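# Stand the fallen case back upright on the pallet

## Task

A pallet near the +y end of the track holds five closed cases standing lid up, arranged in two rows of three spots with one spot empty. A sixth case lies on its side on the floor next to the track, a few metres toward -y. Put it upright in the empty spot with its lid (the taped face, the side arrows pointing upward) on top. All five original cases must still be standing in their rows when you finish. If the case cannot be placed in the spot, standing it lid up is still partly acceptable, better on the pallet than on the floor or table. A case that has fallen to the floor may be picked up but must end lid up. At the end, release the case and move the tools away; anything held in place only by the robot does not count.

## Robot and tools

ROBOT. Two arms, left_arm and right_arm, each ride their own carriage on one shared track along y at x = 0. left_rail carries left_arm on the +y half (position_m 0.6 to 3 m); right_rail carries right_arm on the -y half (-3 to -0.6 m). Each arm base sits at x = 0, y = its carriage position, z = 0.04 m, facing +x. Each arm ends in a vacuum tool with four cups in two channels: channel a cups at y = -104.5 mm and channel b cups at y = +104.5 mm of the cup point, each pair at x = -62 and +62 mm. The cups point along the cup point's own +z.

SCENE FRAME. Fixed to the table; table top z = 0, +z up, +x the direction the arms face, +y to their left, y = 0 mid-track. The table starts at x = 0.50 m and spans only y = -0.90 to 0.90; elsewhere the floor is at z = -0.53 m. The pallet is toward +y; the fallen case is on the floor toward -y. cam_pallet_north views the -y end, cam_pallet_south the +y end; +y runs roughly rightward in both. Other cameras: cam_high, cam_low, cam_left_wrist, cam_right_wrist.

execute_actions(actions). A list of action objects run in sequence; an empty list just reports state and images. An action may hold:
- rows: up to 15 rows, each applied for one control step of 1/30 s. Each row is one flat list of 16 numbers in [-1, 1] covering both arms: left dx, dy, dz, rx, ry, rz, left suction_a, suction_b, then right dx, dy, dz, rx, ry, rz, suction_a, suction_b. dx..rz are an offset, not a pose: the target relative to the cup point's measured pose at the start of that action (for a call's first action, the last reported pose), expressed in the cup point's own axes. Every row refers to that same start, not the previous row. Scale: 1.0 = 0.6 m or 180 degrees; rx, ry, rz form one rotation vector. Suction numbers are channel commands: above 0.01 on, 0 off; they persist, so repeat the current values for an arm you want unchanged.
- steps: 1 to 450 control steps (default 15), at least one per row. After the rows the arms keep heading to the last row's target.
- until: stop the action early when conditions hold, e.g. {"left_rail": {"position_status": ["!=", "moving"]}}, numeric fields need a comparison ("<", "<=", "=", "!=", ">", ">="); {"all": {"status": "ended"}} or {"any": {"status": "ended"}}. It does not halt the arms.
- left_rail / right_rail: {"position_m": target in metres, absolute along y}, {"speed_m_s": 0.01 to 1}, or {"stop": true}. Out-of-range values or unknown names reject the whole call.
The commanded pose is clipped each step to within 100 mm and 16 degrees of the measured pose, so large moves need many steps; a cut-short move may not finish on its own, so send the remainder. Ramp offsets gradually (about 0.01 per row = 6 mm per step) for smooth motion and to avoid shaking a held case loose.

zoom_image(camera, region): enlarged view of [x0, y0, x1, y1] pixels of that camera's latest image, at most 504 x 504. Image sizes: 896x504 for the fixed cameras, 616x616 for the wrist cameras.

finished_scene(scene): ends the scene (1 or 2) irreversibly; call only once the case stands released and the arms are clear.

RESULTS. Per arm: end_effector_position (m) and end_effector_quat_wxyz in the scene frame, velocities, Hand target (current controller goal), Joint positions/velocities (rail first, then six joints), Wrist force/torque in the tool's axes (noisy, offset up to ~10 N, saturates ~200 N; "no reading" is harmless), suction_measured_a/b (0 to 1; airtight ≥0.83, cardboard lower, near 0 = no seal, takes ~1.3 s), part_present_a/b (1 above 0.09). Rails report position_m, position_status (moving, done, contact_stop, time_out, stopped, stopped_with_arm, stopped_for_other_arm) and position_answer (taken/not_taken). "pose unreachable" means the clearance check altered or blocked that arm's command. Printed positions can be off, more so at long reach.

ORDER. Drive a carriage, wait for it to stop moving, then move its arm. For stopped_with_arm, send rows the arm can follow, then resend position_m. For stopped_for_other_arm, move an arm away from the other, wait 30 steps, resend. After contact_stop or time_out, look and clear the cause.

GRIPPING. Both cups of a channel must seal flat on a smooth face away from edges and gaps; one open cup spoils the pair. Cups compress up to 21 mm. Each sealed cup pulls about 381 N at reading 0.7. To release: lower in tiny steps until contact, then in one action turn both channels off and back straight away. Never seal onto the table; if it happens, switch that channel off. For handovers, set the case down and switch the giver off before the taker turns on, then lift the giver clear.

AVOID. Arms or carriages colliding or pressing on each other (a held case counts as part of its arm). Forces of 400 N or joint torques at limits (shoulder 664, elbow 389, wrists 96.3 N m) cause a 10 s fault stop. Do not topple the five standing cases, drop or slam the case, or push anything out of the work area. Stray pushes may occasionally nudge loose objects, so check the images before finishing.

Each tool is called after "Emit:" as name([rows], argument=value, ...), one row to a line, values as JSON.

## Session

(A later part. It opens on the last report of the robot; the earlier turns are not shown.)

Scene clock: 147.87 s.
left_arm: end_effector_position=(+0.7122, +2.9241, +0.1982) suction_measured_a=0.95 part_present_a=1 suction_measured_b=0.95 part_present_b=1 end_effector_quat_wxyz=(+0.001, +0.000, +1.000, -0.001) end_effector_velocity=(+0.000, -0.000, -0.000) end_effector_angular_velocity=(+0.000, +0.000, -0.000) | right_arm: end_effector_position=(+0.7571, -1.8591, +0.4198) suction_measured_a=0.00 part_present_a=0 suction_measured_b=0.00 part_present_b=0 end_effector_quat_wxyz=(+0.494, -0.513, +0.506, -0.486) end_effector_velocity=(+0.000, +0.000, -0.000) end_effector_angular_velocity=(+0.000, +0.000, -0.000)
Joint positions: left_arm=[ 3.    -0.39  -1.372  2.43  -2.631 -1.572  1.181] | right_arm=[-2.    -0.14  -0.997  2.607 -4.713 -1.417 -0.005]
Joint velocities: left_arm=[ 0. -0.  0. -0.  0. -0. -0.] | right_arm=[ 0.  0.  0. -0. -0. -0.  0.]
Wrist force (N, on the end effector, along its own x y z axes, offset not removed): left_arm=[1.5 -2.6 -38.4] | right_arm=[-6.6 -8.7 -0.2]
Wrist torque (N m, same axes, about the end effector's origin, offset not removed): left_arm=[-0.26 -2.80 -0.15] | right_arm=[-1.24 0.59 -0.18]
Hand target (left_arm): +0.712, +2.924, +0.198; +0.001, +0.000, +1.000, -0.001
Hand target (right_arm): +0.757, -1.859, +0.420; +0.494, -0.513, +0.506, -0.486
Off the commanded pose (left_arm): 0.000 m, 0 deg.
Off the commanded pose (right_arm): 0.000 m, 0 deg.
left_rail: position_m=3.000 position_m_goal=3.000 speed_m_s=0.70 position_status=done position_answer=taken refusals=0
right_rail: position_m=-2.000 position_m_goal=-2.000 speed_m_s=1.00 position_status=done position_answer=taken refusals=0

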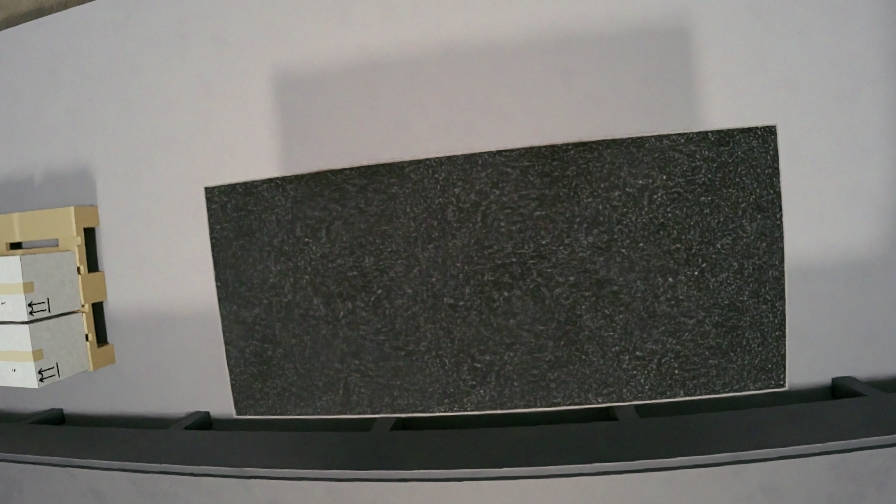

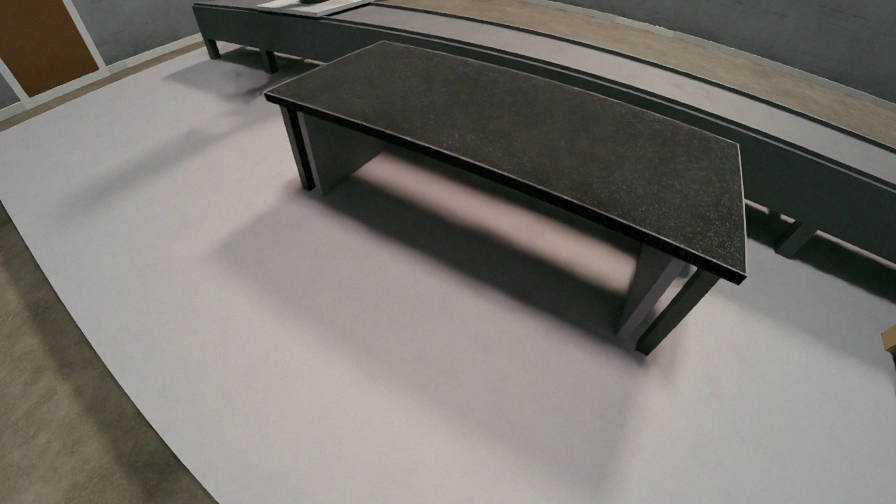

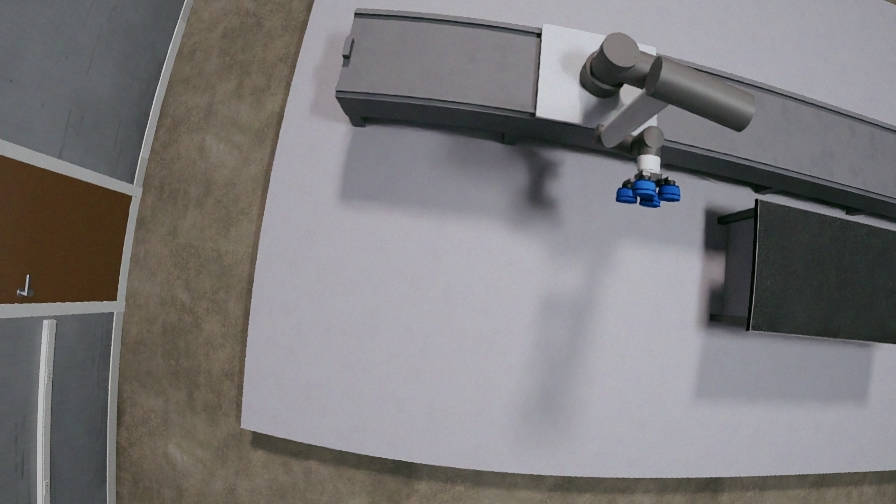

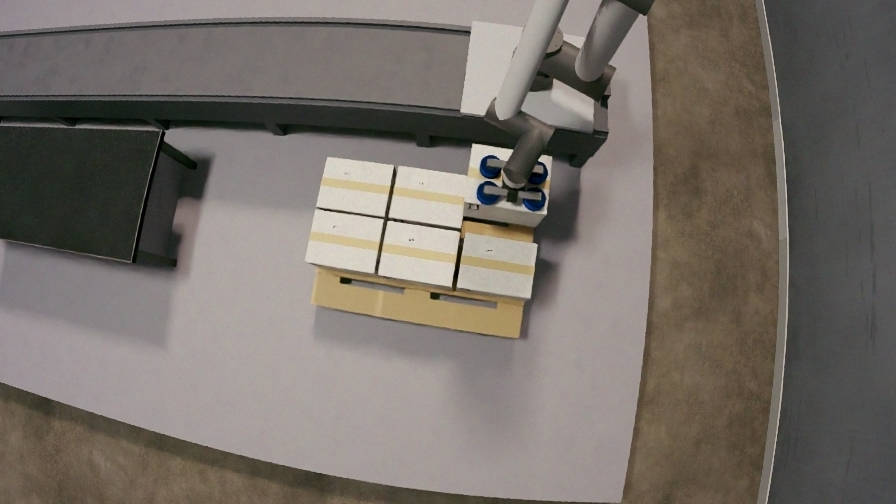

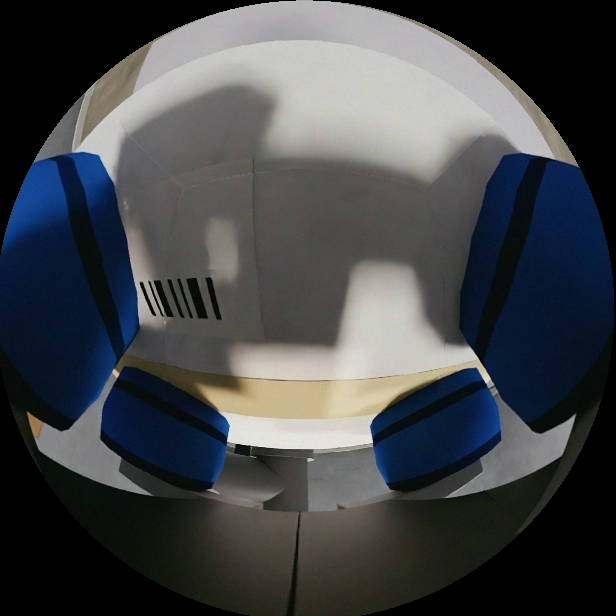

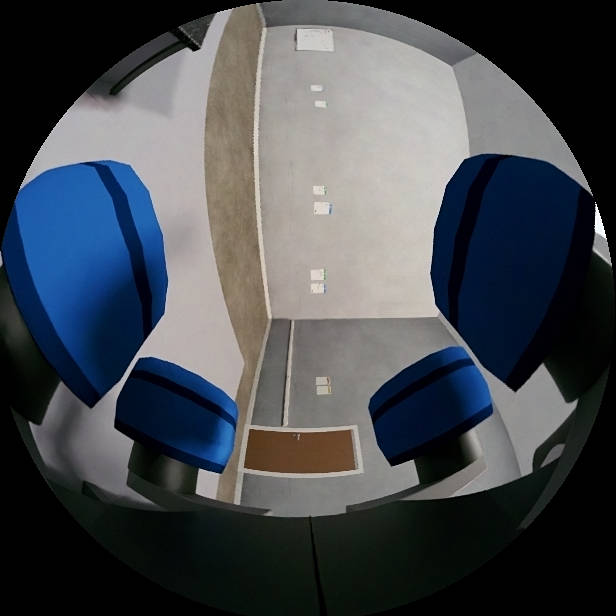

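Emit:
execute_actions([
  {"rows":[[0,0.01,0.02,0,0,0,1,1,0,0,0,0,0,0,0,0],[0,0.02,0.04,0,0,0,1,1,0,0,0,0,0,0,0,0],[0,0.02,0.055,0,0,0,1,1,0,0,0,0,0,0,0,0],[0,0.02,0.062,0,0,0,1,1,0,0,0,0,0,0,0,0],[0,0.02,0.07,0,0,0,1,1,0,0,0,0,0,0,0,0],[0,0.02,0.078,0,0,0,1,1,0,0,0,0,0,0,0,0],[0,0.02,0.086,0,0,0,1,1,0,0,0,0,0,0,0,0]],"steps":30},
])

Emit:
zoom_image(camera="cam_pallet_south", region=[380,120,620,310])

Scene clock: 155.40 s.
left_arm: end_effector_position=(+0.7123, +2.9361, +0.1466) suction_measured_a=0.95 part_present_a=1 suction_measured_b=0.95 part_present_b=1 end_effector_quat_wxyz=(+0.001, +0.000, +1.000, -0.001) end_effector_velocity=(+0.000, +0.000, -0.000) end_effector_angular_velocity=(-0.000, -0.000, +0.000) | right_arm: end_effector_position=(+0.7571, -1.8591, +0.4198) suction_measured_a=0.00 part_present_a=0 suction_measured_b=0.00 part_present_b=0 end_effector_quat_wxyz=(+0.494, -0.513, +0.506, -0.486) end_effector_velocity=(+0.000, +0.000, +0.000) end_effector_angular_velocity=(-0.000, -0.000, +0.000)
Joint positions: left_arm=[ 3.    -0.374 -1.289  2.455 -2.738 -1.572  1.197] | right_arm=[-2.    -0.14  -0.997  2.607 -4.713 -1.417 -0.005]
Joint velocities: left_arm=[ 0.     0.     0.001  0.    -0.001 -0.     0.   ] | right_arm=[ 0. -0. -0. -0.  0.  0. -0.]
Wrist force (N, on the end effector, along its own x y z axes, offset not removed): left_arm=[2.2 -0.7 -40.1] | right_arm=[-6.8 -4.1 0.6]
Wrist torque (N m, same axes, about the end effector's origin, offset not removed): left_arm=[-0.05 -3.00 -0.06] | right_arm=[-0.36 0.60 -0.25]
Hand target (left_arm): +0.712, +2.936, +0.147; +0.001, +0.000, +1.000, -0.001
Hand target (right_arm): +0.757, -1.859, +0.420; +0.494, -0.513, +0.506, -0.486
Off the commanded pose (left_arm): 0.000 m, 0 deg.
Off the commanded pose (right_arm): 0.000 m, 0 deg.
left_rail: position_m=3.000 position_m_goal=3.000 speed_m_s=0.70 position_status=done position_answer=taken refusals=0
right_rail: position_m=-2.000 position_m_goal=-2.000 speed_m_s=1.00 position_status=done position_answer=taken refusals=0

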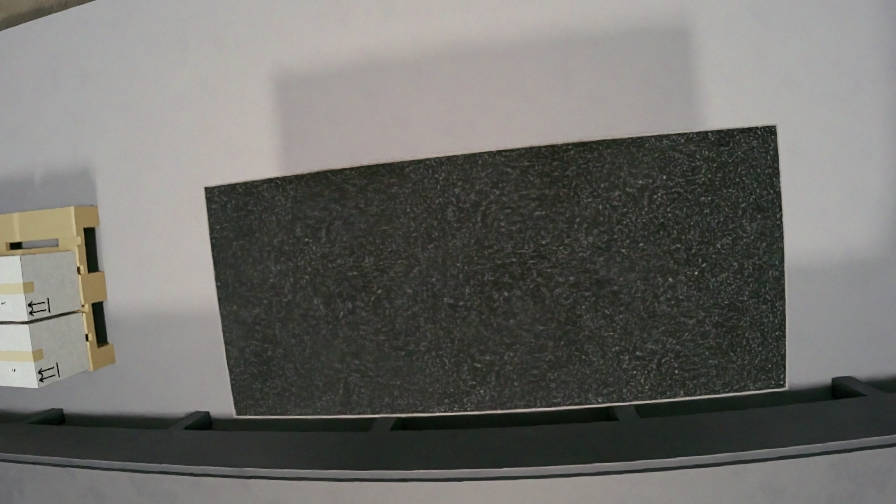

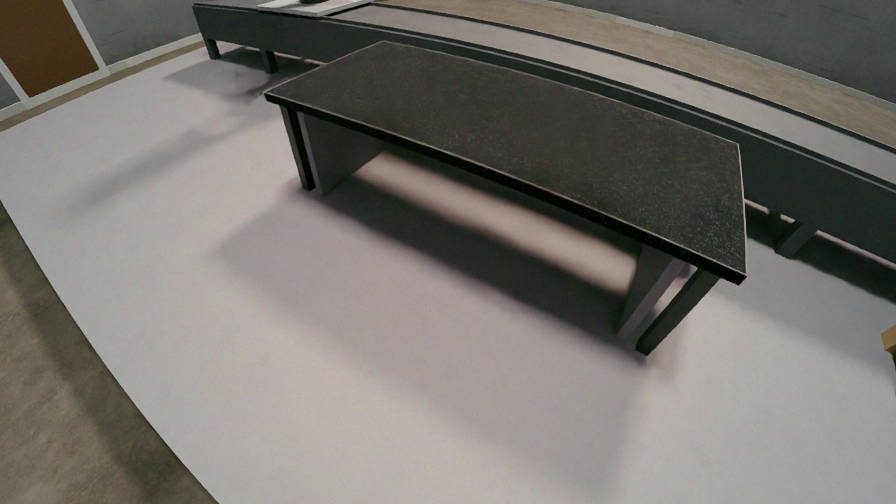

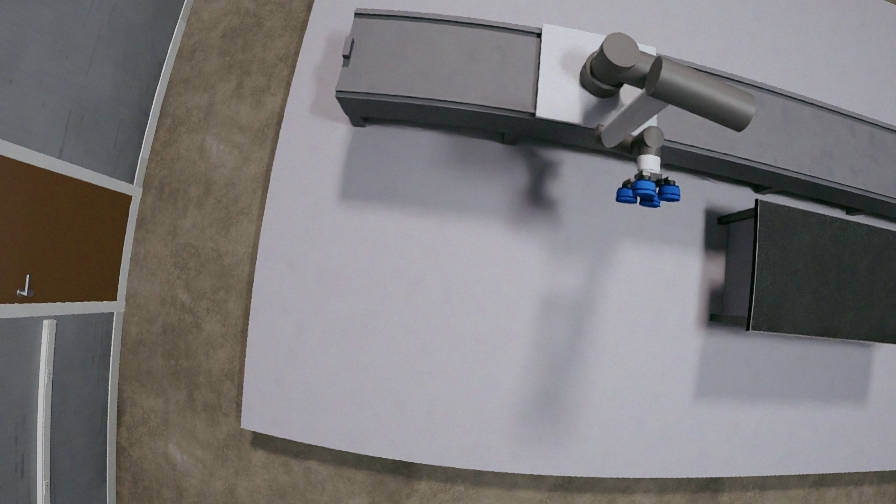

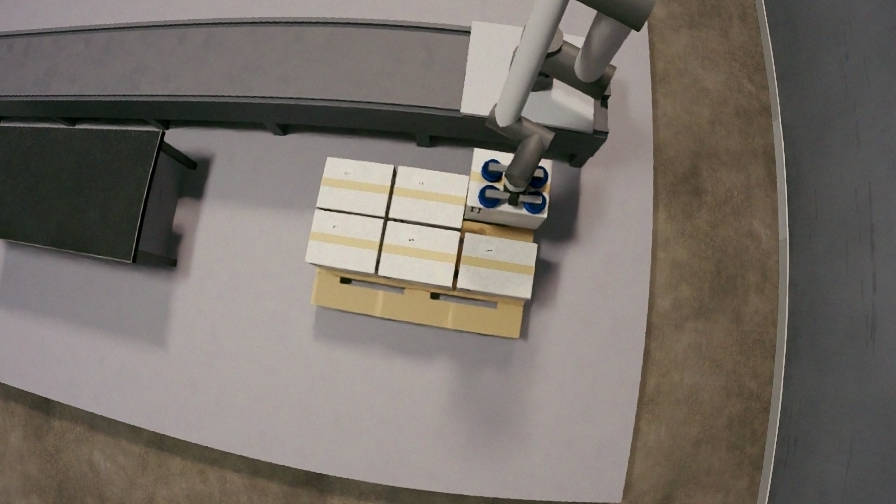

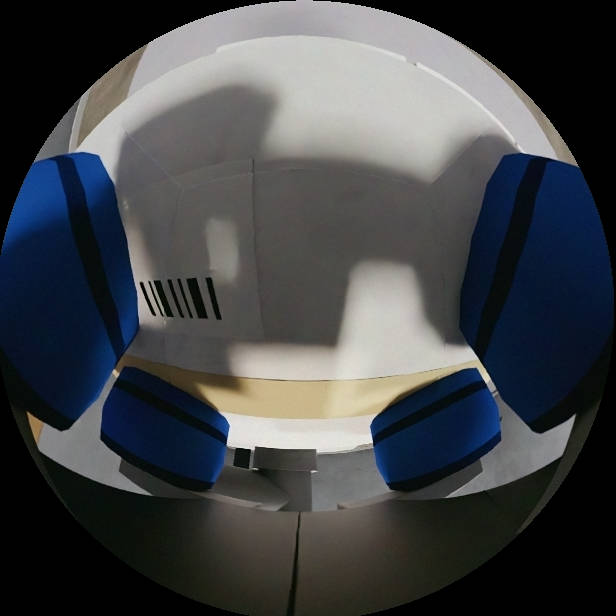

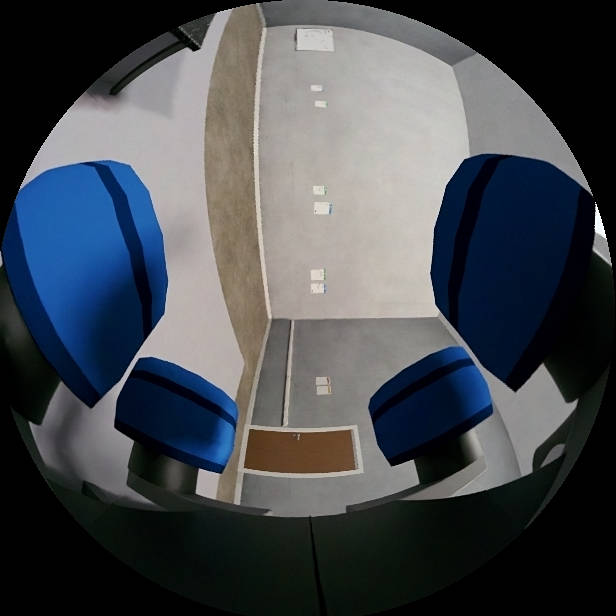

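Region (380, 120, 620, 310) of cam_pallet_south's 896x504 image, scaled by 2.100, with more detail than that image has; it fills the top 399 rows of this view, and the rest is white.

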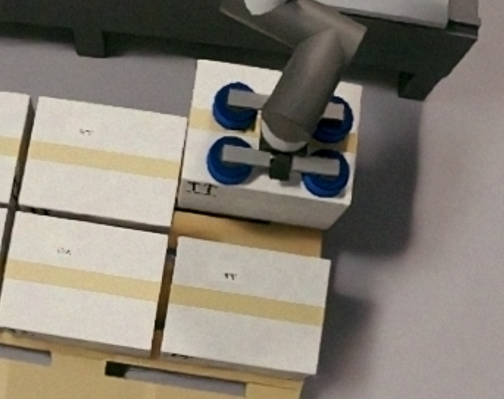

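Emit:
execute_actions([
  {"rows":[[0,0,0.01,0,0,0,1,1,0,0,0,0,0,0,0,0],[0,0,0.02,0,0,0,1,1,0,0,0,0,0,0,0,0],[0,0,0.04,0,0,0,1,1,0,0,0,0,0,0,0,0],[0,0,0.07,0,0,0,1,1,0,0,0,0,0,0,0,0],[0,0,0.1,0,0,0,1,1,0,0,0,0,0,0,0,0],[0,0,0.14,0,0,0,1,1,0,0,0,0,0,0,0,0],[0,0,0.18,0,0,0,1,1,0,0,0,0,0,0,0,0],[0,0,0.22,0,0,0,1,1,0,0,0,0,0,0,0,0],[0,0,0.26,0,0,0,1,1,0,0,0,0,0,0,0,0],[0,0,0.3,0,0,0,1,1,0,0,0,0,0,0,0,0],[0,0,0.34,0,0,0,1,1,0,0,0,0,0,0,0,0],[0,0,0.37,0,0,0,1,1,0,0,0,0,0,0,0,0]],"steps":35},
])

Emit:
zoom_image(camera="cam_pallet_south", region=[380,120,620,310])

Scene clock: 168.13 s.
left_arm: end_effector_position=(+0.7125, +2.9360, -0.0751) suction_measured_a=0.95 part_present_a=1 suction_measured_b=0.95 part_present_b=1 end_effector_quat_wxyz=(+0.001, +0.000, +1.000, -0.001) end_effector_velocity=(+0.001, -0.000, -0.003) end_effector_angular_velocity=(-0.001, -0.002, +0.000) | right_arm: end_effector_position=(+0.7571, -1.8591, +0.4198) suction_measured_a=0.00 part_present_a=0 suction_measured_b=0.00 part_present_b=0 end_effector_quat_wxyz=(+0.494, -0.513, +0.506, -0.486) end_effector_velocity=(-0.000, +0.000, +0.000) end_effector_angular_velocity=(-0.000, -0.000, +0.000)
Joint positions: left_arm=[ 3.    -0.374 -0.881  2.482 -3.173 -1.572  1.197] | right_arm=[-2.    -0.14  -0.997  2.607 -4.713 -1.417 -0.005]
Joint velocities: left_arm=[ 0.     0.     0.006 -0.001 -0.007  0.     0.   ] | right_arm=[ 0. -0. -0.  0.  0.  0. -0.]
Wrist force (N, on the end effector, along its own x y z axes, offset not removed): left_arm=[2.0 -2.2 -38.3] | right_arm=[-6.4 -3.2 1.0]
Wrist torque (N m, same axes, about the end effector's origin, offset not removed): left_arm=[-0.24 -2.94 -0.11] | right_arm=[-0.40 0.51 -0.33]
Hand target (left_arm): +0.713, +2.936, -0.076; +0.001, +0.000, +1.000, -0.001
Hand target (right_arm): +0.757, -1.859, +0.420; +0.494, -0.513, +0.506, -0.486
Off the commanded pose (left_arm): 0.000 m, 0 deg.
Off the commanded pose (right_arm): 0.000 m, 0 deg.
left_rail: position_m=3.000 position_m_goal=3.000 speed_m_s=0.70 position_status=done position_answer=taken refusals=0
right_rail: position_m=-2.000 position_m_goal=-2.000 speed_m_s=1.00 position_status=done position_answer=taken refusals=0

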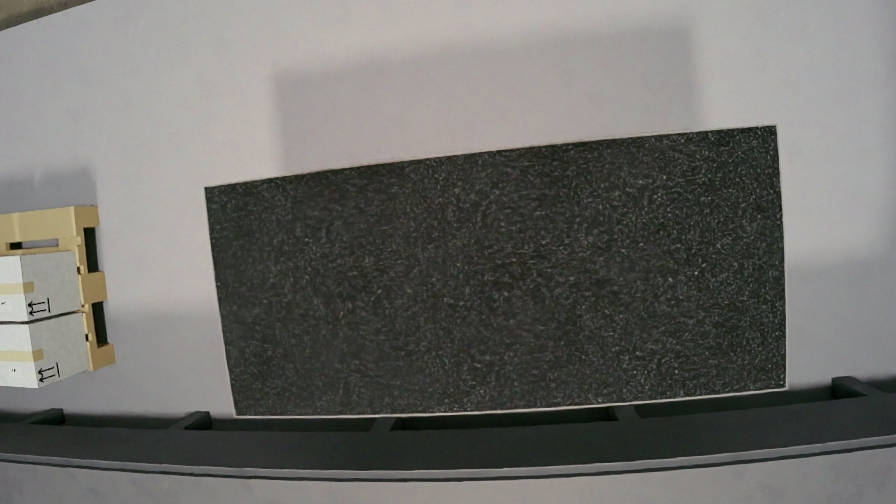

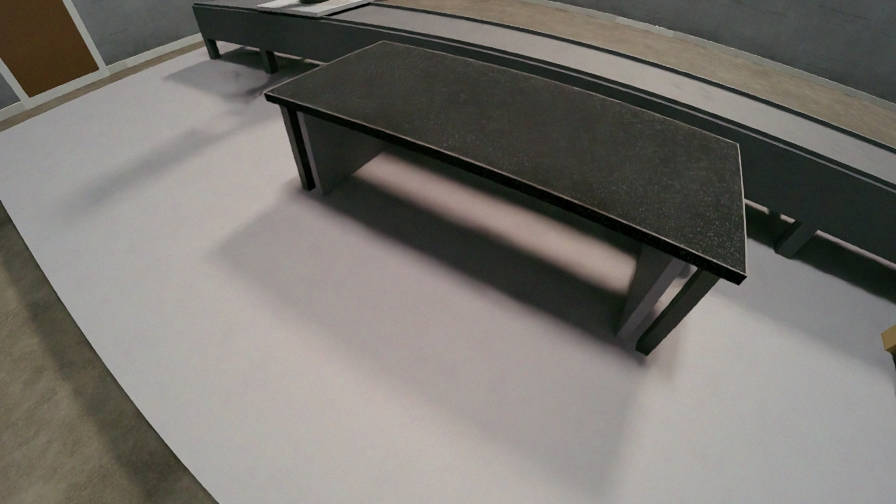

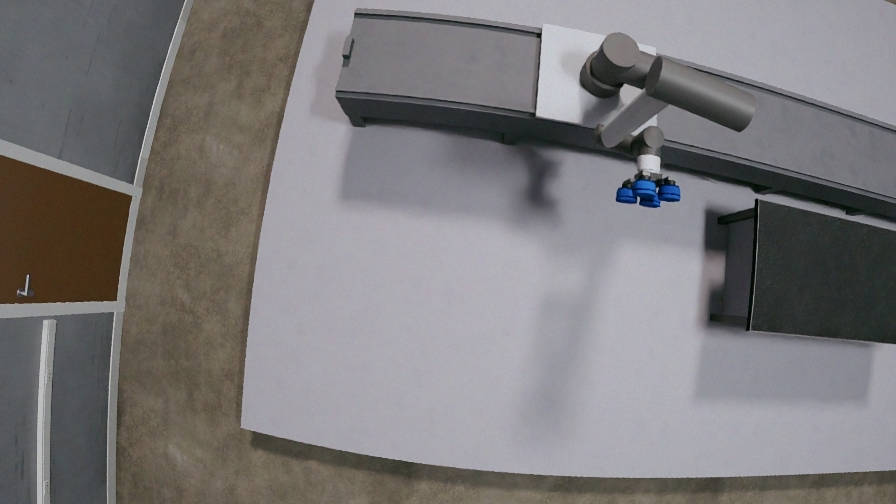

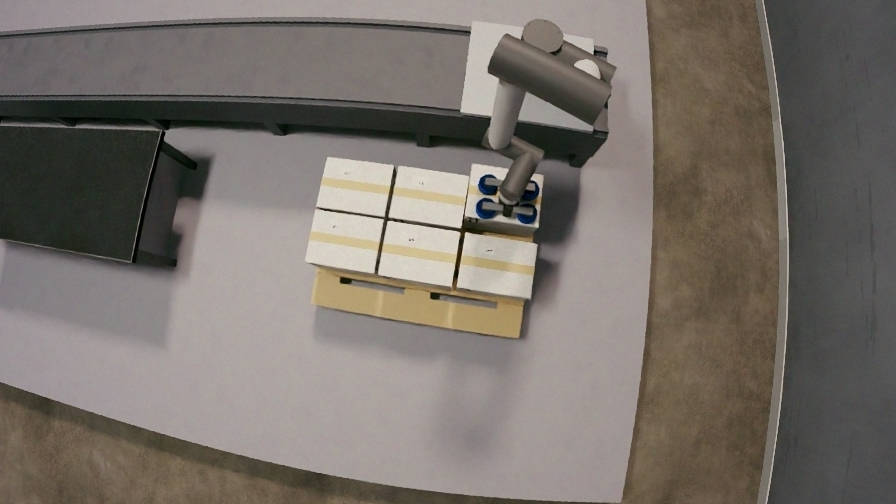

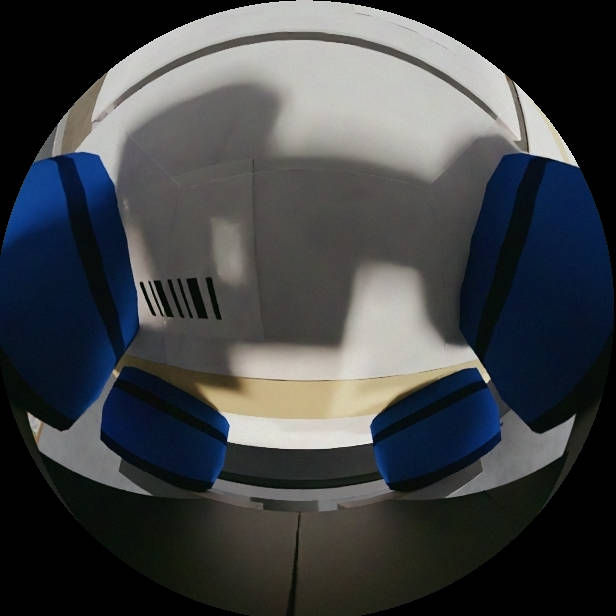

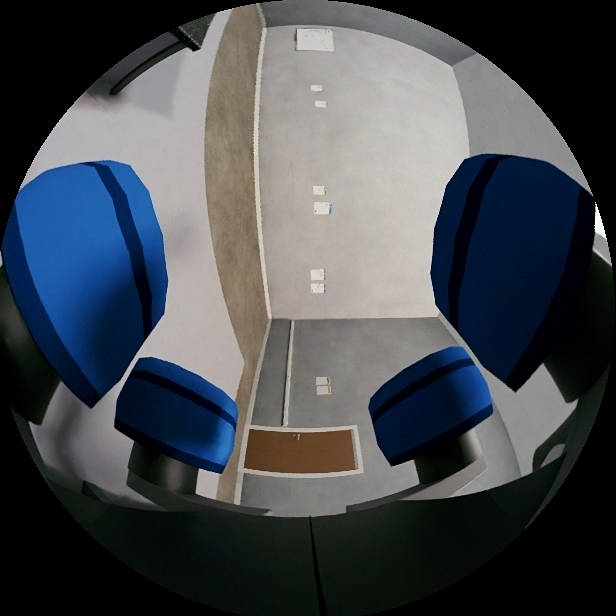

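Region (380, 120, 620, 310) of cam_pallet_south's 896x504 image, scaled by 2.100, with more detail than that image has; it fills the top 399 rows of this view, and the rest is white.

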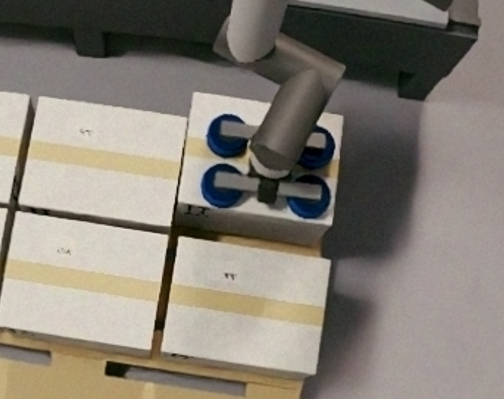

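Emit:
execute_actions([
  {"rows":[[-0.01,0,0.01,0,0,0,1,1,0,0,0,0,0,0,0,0],[-0.02,0,0.02,0,0,0,1,1,0,0,0,0,0,0,0,0],[-0.03,0,0.03,0,0,0,1,1,0,0,0,0,0,0,0,0],[-0.03,0,0.042,0,0,0,1,1,0,0,0,0,0,0,0,0]],"steps":25},
])

Emit:
zoom_image(camera="cam_pallet_south", region=[380,120,620,310])

Scene clock: 173.67 s.
left_arm: end_effector_position=(+0.7305, +2.9360, -0.1003) suction_measured_a=0.95 part_present_a=1 suction_measured_b=0.95 part_present_b=1 end_effector_quat_wxyz=(+0.001, +0.000, +1.000, -0.001) end_effector_velocity=(+0.000, -0.000, -0.000) end_effector_angular_velocity=(-0.000, +0.000, -0.000) | right_arm: end_effector_position=(+0.7571, -1.8591, +0.4198) suction_measured_a=0.00 part_present_a=0 suction_measured_b=0.00 part_present_b=0 end_effector_quat_wxyz=(+0.494, -0.513, +0.506, -0.486) end_effector_velocity=(+0.000, +0.000, -0.000) end_effector_angular_velocity=(-0.000, +0.000, -0.000)
Joint positions: left_arm=[ 3.    -0.365 -0.836  2.451 -3.188 -1.572  1.206] | right_arm=[-2.    -0.14  -0.997  2.607 -4.713 -1.417 -0.005]
Joint velocities: left_arm=[ 0.     0.     0.001 -0.001 -0.    -0.     0.   ] | right_arm=[ 0.  0.  0. -0.  0. -0. -0.]
Wrist force (N, on the end effector, along its own x y z axes, offset not removed): left_arm=[3.9 0.9 -37.7] | right_arm=[-4.8 -6.6 -1.4]
Wrist torque (N m, same axes, about the end effector's origin, offset not removed): left_arm=[0.07 -3.21 -0.08] | right_arm=[-0.87 0.26 -0.27]
Hand target (left_arm): +0.730, +2.936, -0.100; +0.001, +0.000, +1.000, -0.001
Hand target (right_arm): +0.757, -1.859, +0.420; +0.494, -0.513, +0.506, -0.486
Off the commanded pose (left_arm): 0.000 m, 0 deg.
Off the commanded pose (right_arm): 0.000 m, 0 deg.
left_rail: position_m=3.000 position_m_goal=3.000 speed_m_s=0.70 position_status=done position_answer=taken refusals=0
right_rail: position_m=-2.000 position_m_goal=-2.000 speed_m_s=1.00 position_status=done position_answer=taken refusals=0

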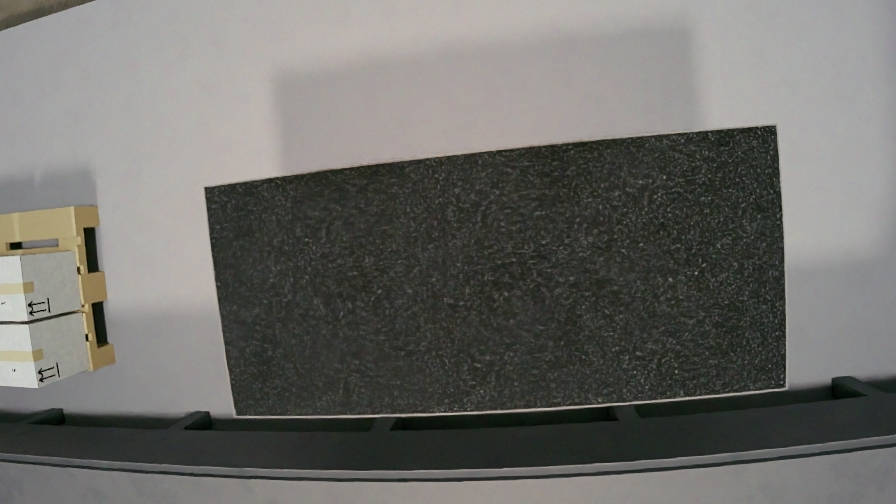

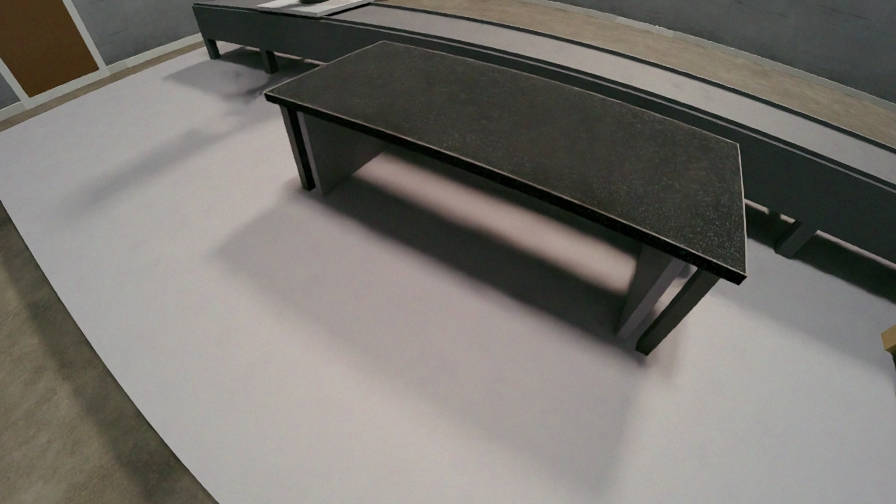

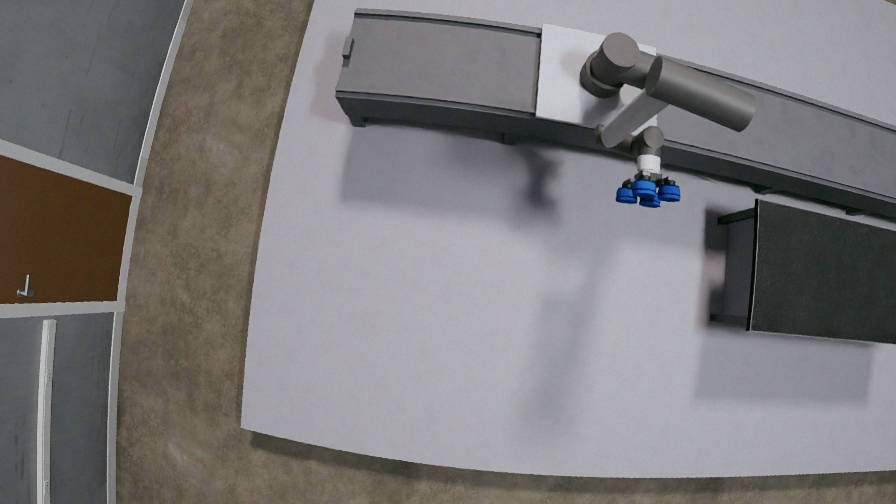

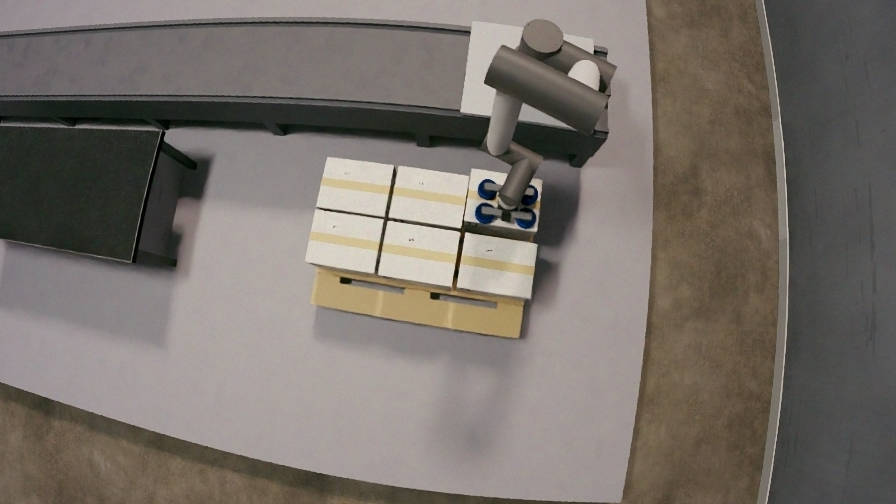

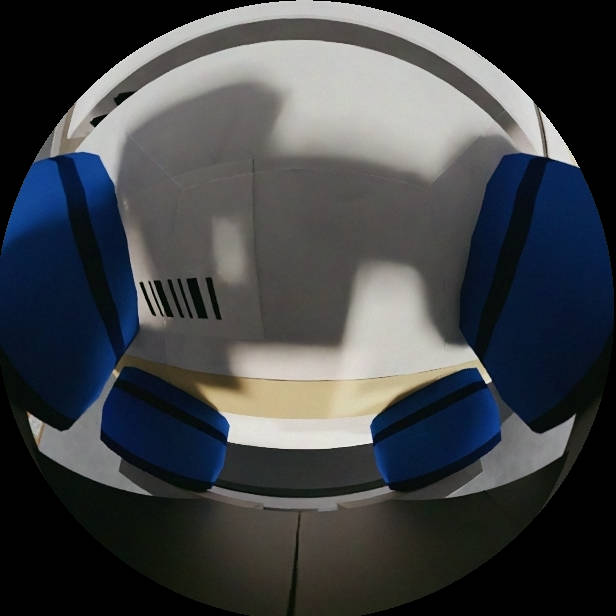

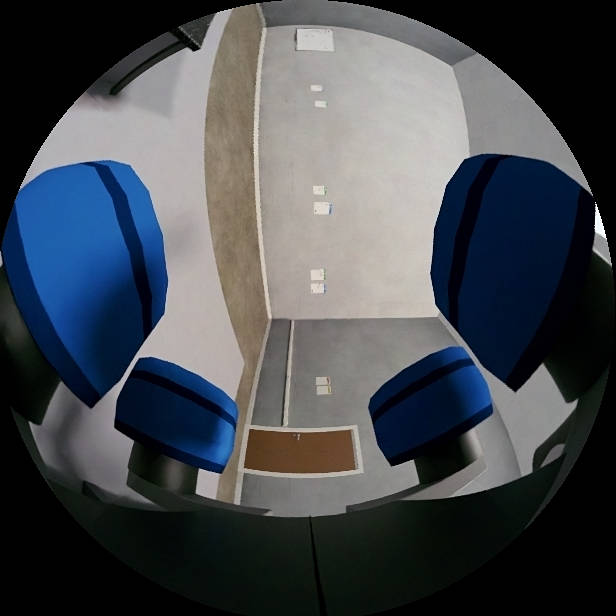

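Region (380, 120, 620, 310) of cam_pallet_south's 896x504 image, scaled by 2.100, with more detail than that image has; it fills the top 399 rows of this view, and the rest is white.

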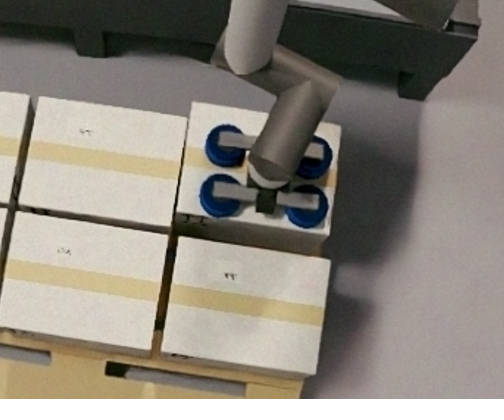

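Emit:
execute_actions([
  {"rows":[[-0.008,-0.004,0.008,0,0,0,1,1,0,0,0,0,0,0,0,0],[-0.016,-0.008,0.016,0,0,0,1,1,0,0,0,0,0,0,0,0],[-0.016,-0.008,0.024,0,0,0,1,1,0,0,0,0,0,0,0,0],[-0.016,-0.008,0.03,0,0,0,1,1,0,0,0,0,0,0,0,0]],"steps":25},
])

Emit:
zoom_image(camera="cam_pallet_south", region=[380,120,620,310])

Scene clock: 180.03 s.
left_arm: end_effector_position=(+0.7401, +2.9312, -0.1182) suction_measured_a=0.95 part_present_a=1 suction_measured_b=0.95 part_present_b=1 end_effector_quat_wxyz=(+0.001, +0.000, +1.000, -0.001) end_effector_velocity=(+0.000, -0.000, -0.000) end_effector_angular_velocity=(-0.000, -0.000, -0.000) | right_arm: end_effector_position=(+0.7571, -1.8591, +0.4198) suction_measured_a=0.00 part_present_a=0 suction_measured_b=0.00 part_present_b=0 end_effector_quat_wxyz=(+0.494, -0.513, +0.506, -0.486) end_effector_velocity=(-0.000, +0.000, -0.000) end_effector_angular_velocity=(+0.000, +0.000, -0.000)
Joint positions: left_arm=[ 3.    -0.366 -0.804  2.433 -3.201 -1.572  1.205] | right_arm=[-2.    -0.14  -0.997  2.607 -4.713 -1.417 -0.005]
Joint velocities: left_arm=[ 0.    -0.     0.001 -0.    -0.     0.    -0.   ] | right_arm=[ 0.  0.  0.  0. -0. -0.  0.]
Wrist force (N, on the end effector, along its own x y z axes, offset not removed): left_arm=[4.3 -1.4 -41.6] | right_arm=[-9.2 -3.7 -1.6]
Wrist torque (N m, same axes, about the end effector's origin, offset not removed): left_arm=[-0.18 -3.21 -0.08] | right_arm=[-0.58 1.01 -0.24]
Hand target (left_arm): +0.740, +2.931, -0.118; +0.001, +0.000, +1.000, -0.001
Hand target (right_arm): +0.757, -1.859, +0.420; +0.494, -0.513, +0.506, -0.486
Off the commanded pose (left_arm): 0.000 m, 0 deg.
Off the commanded pose (right_arm): 0.000 m, 0 deg.
left_rail: position_m=3.000 position_m_goal=3.000 speed_m_s=0.70 position_status=done position_answer=taken refusals=0
right_rail: position_m=-2.000 position_m_goal=-2.000 speed_m_s=1.00 position_status=done position_answer=taken refusals=0

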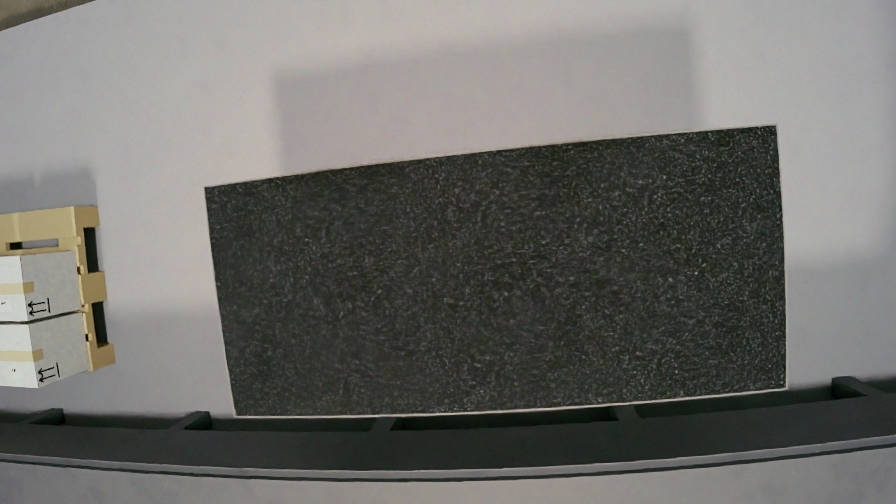

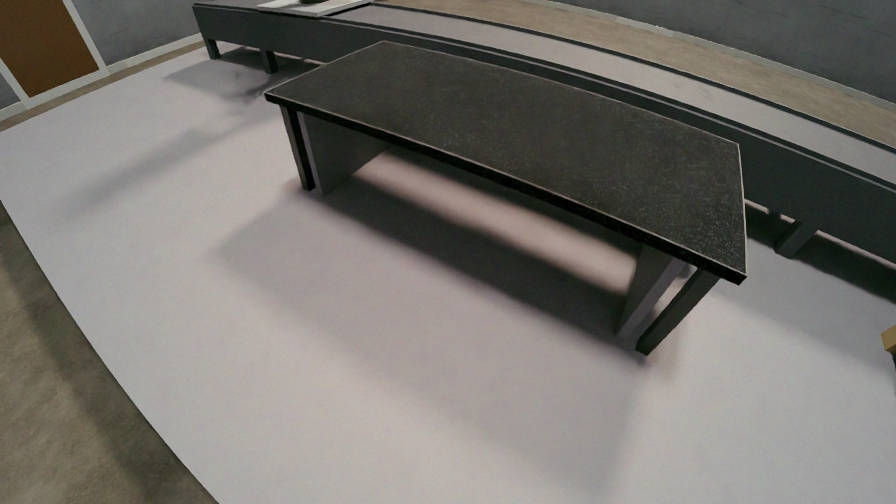

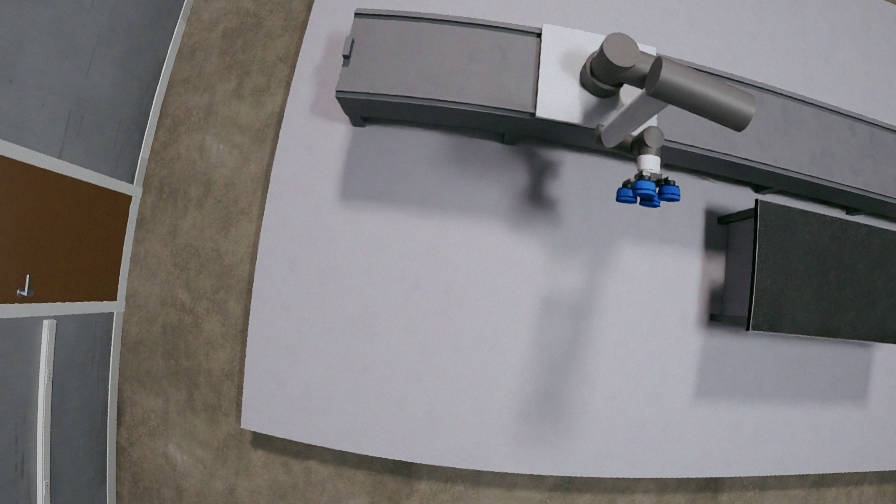

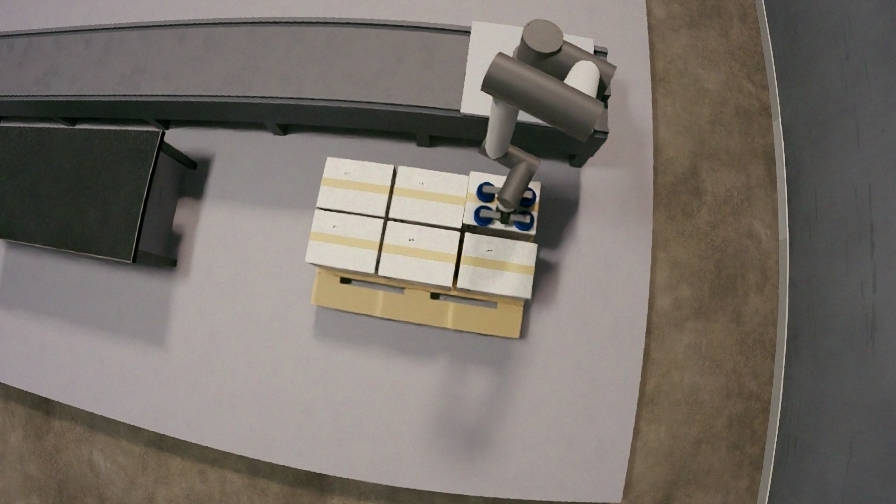

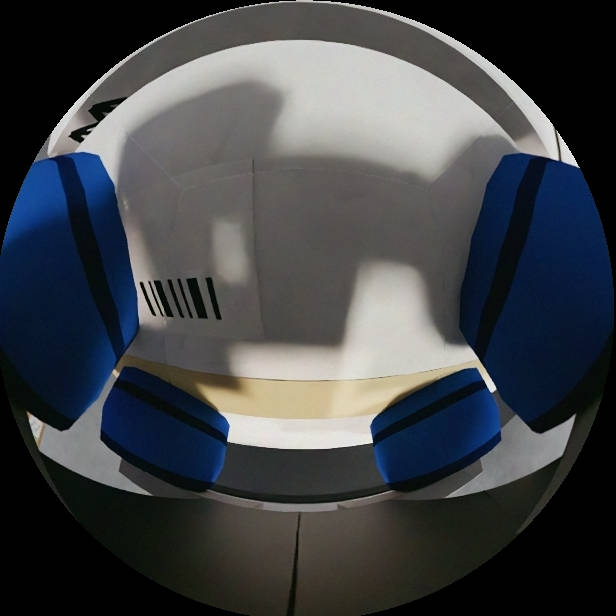

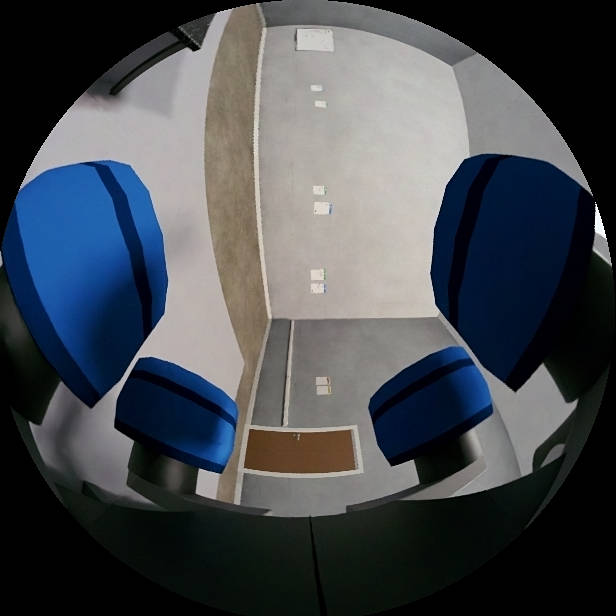

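Region (380, 120, 620, 310) of cam_pallet_south's 896x504 image, scaled by 2.100, with more detail than that image has; it fills the top 399 rows of this view, and the rest is white.

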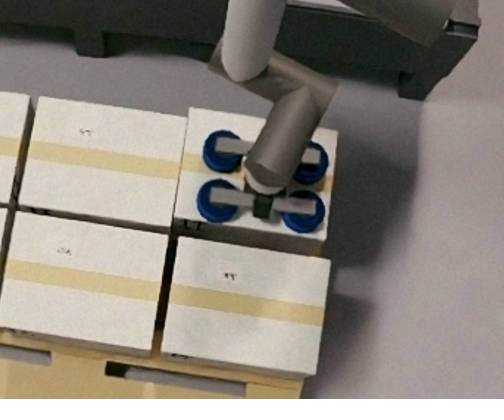

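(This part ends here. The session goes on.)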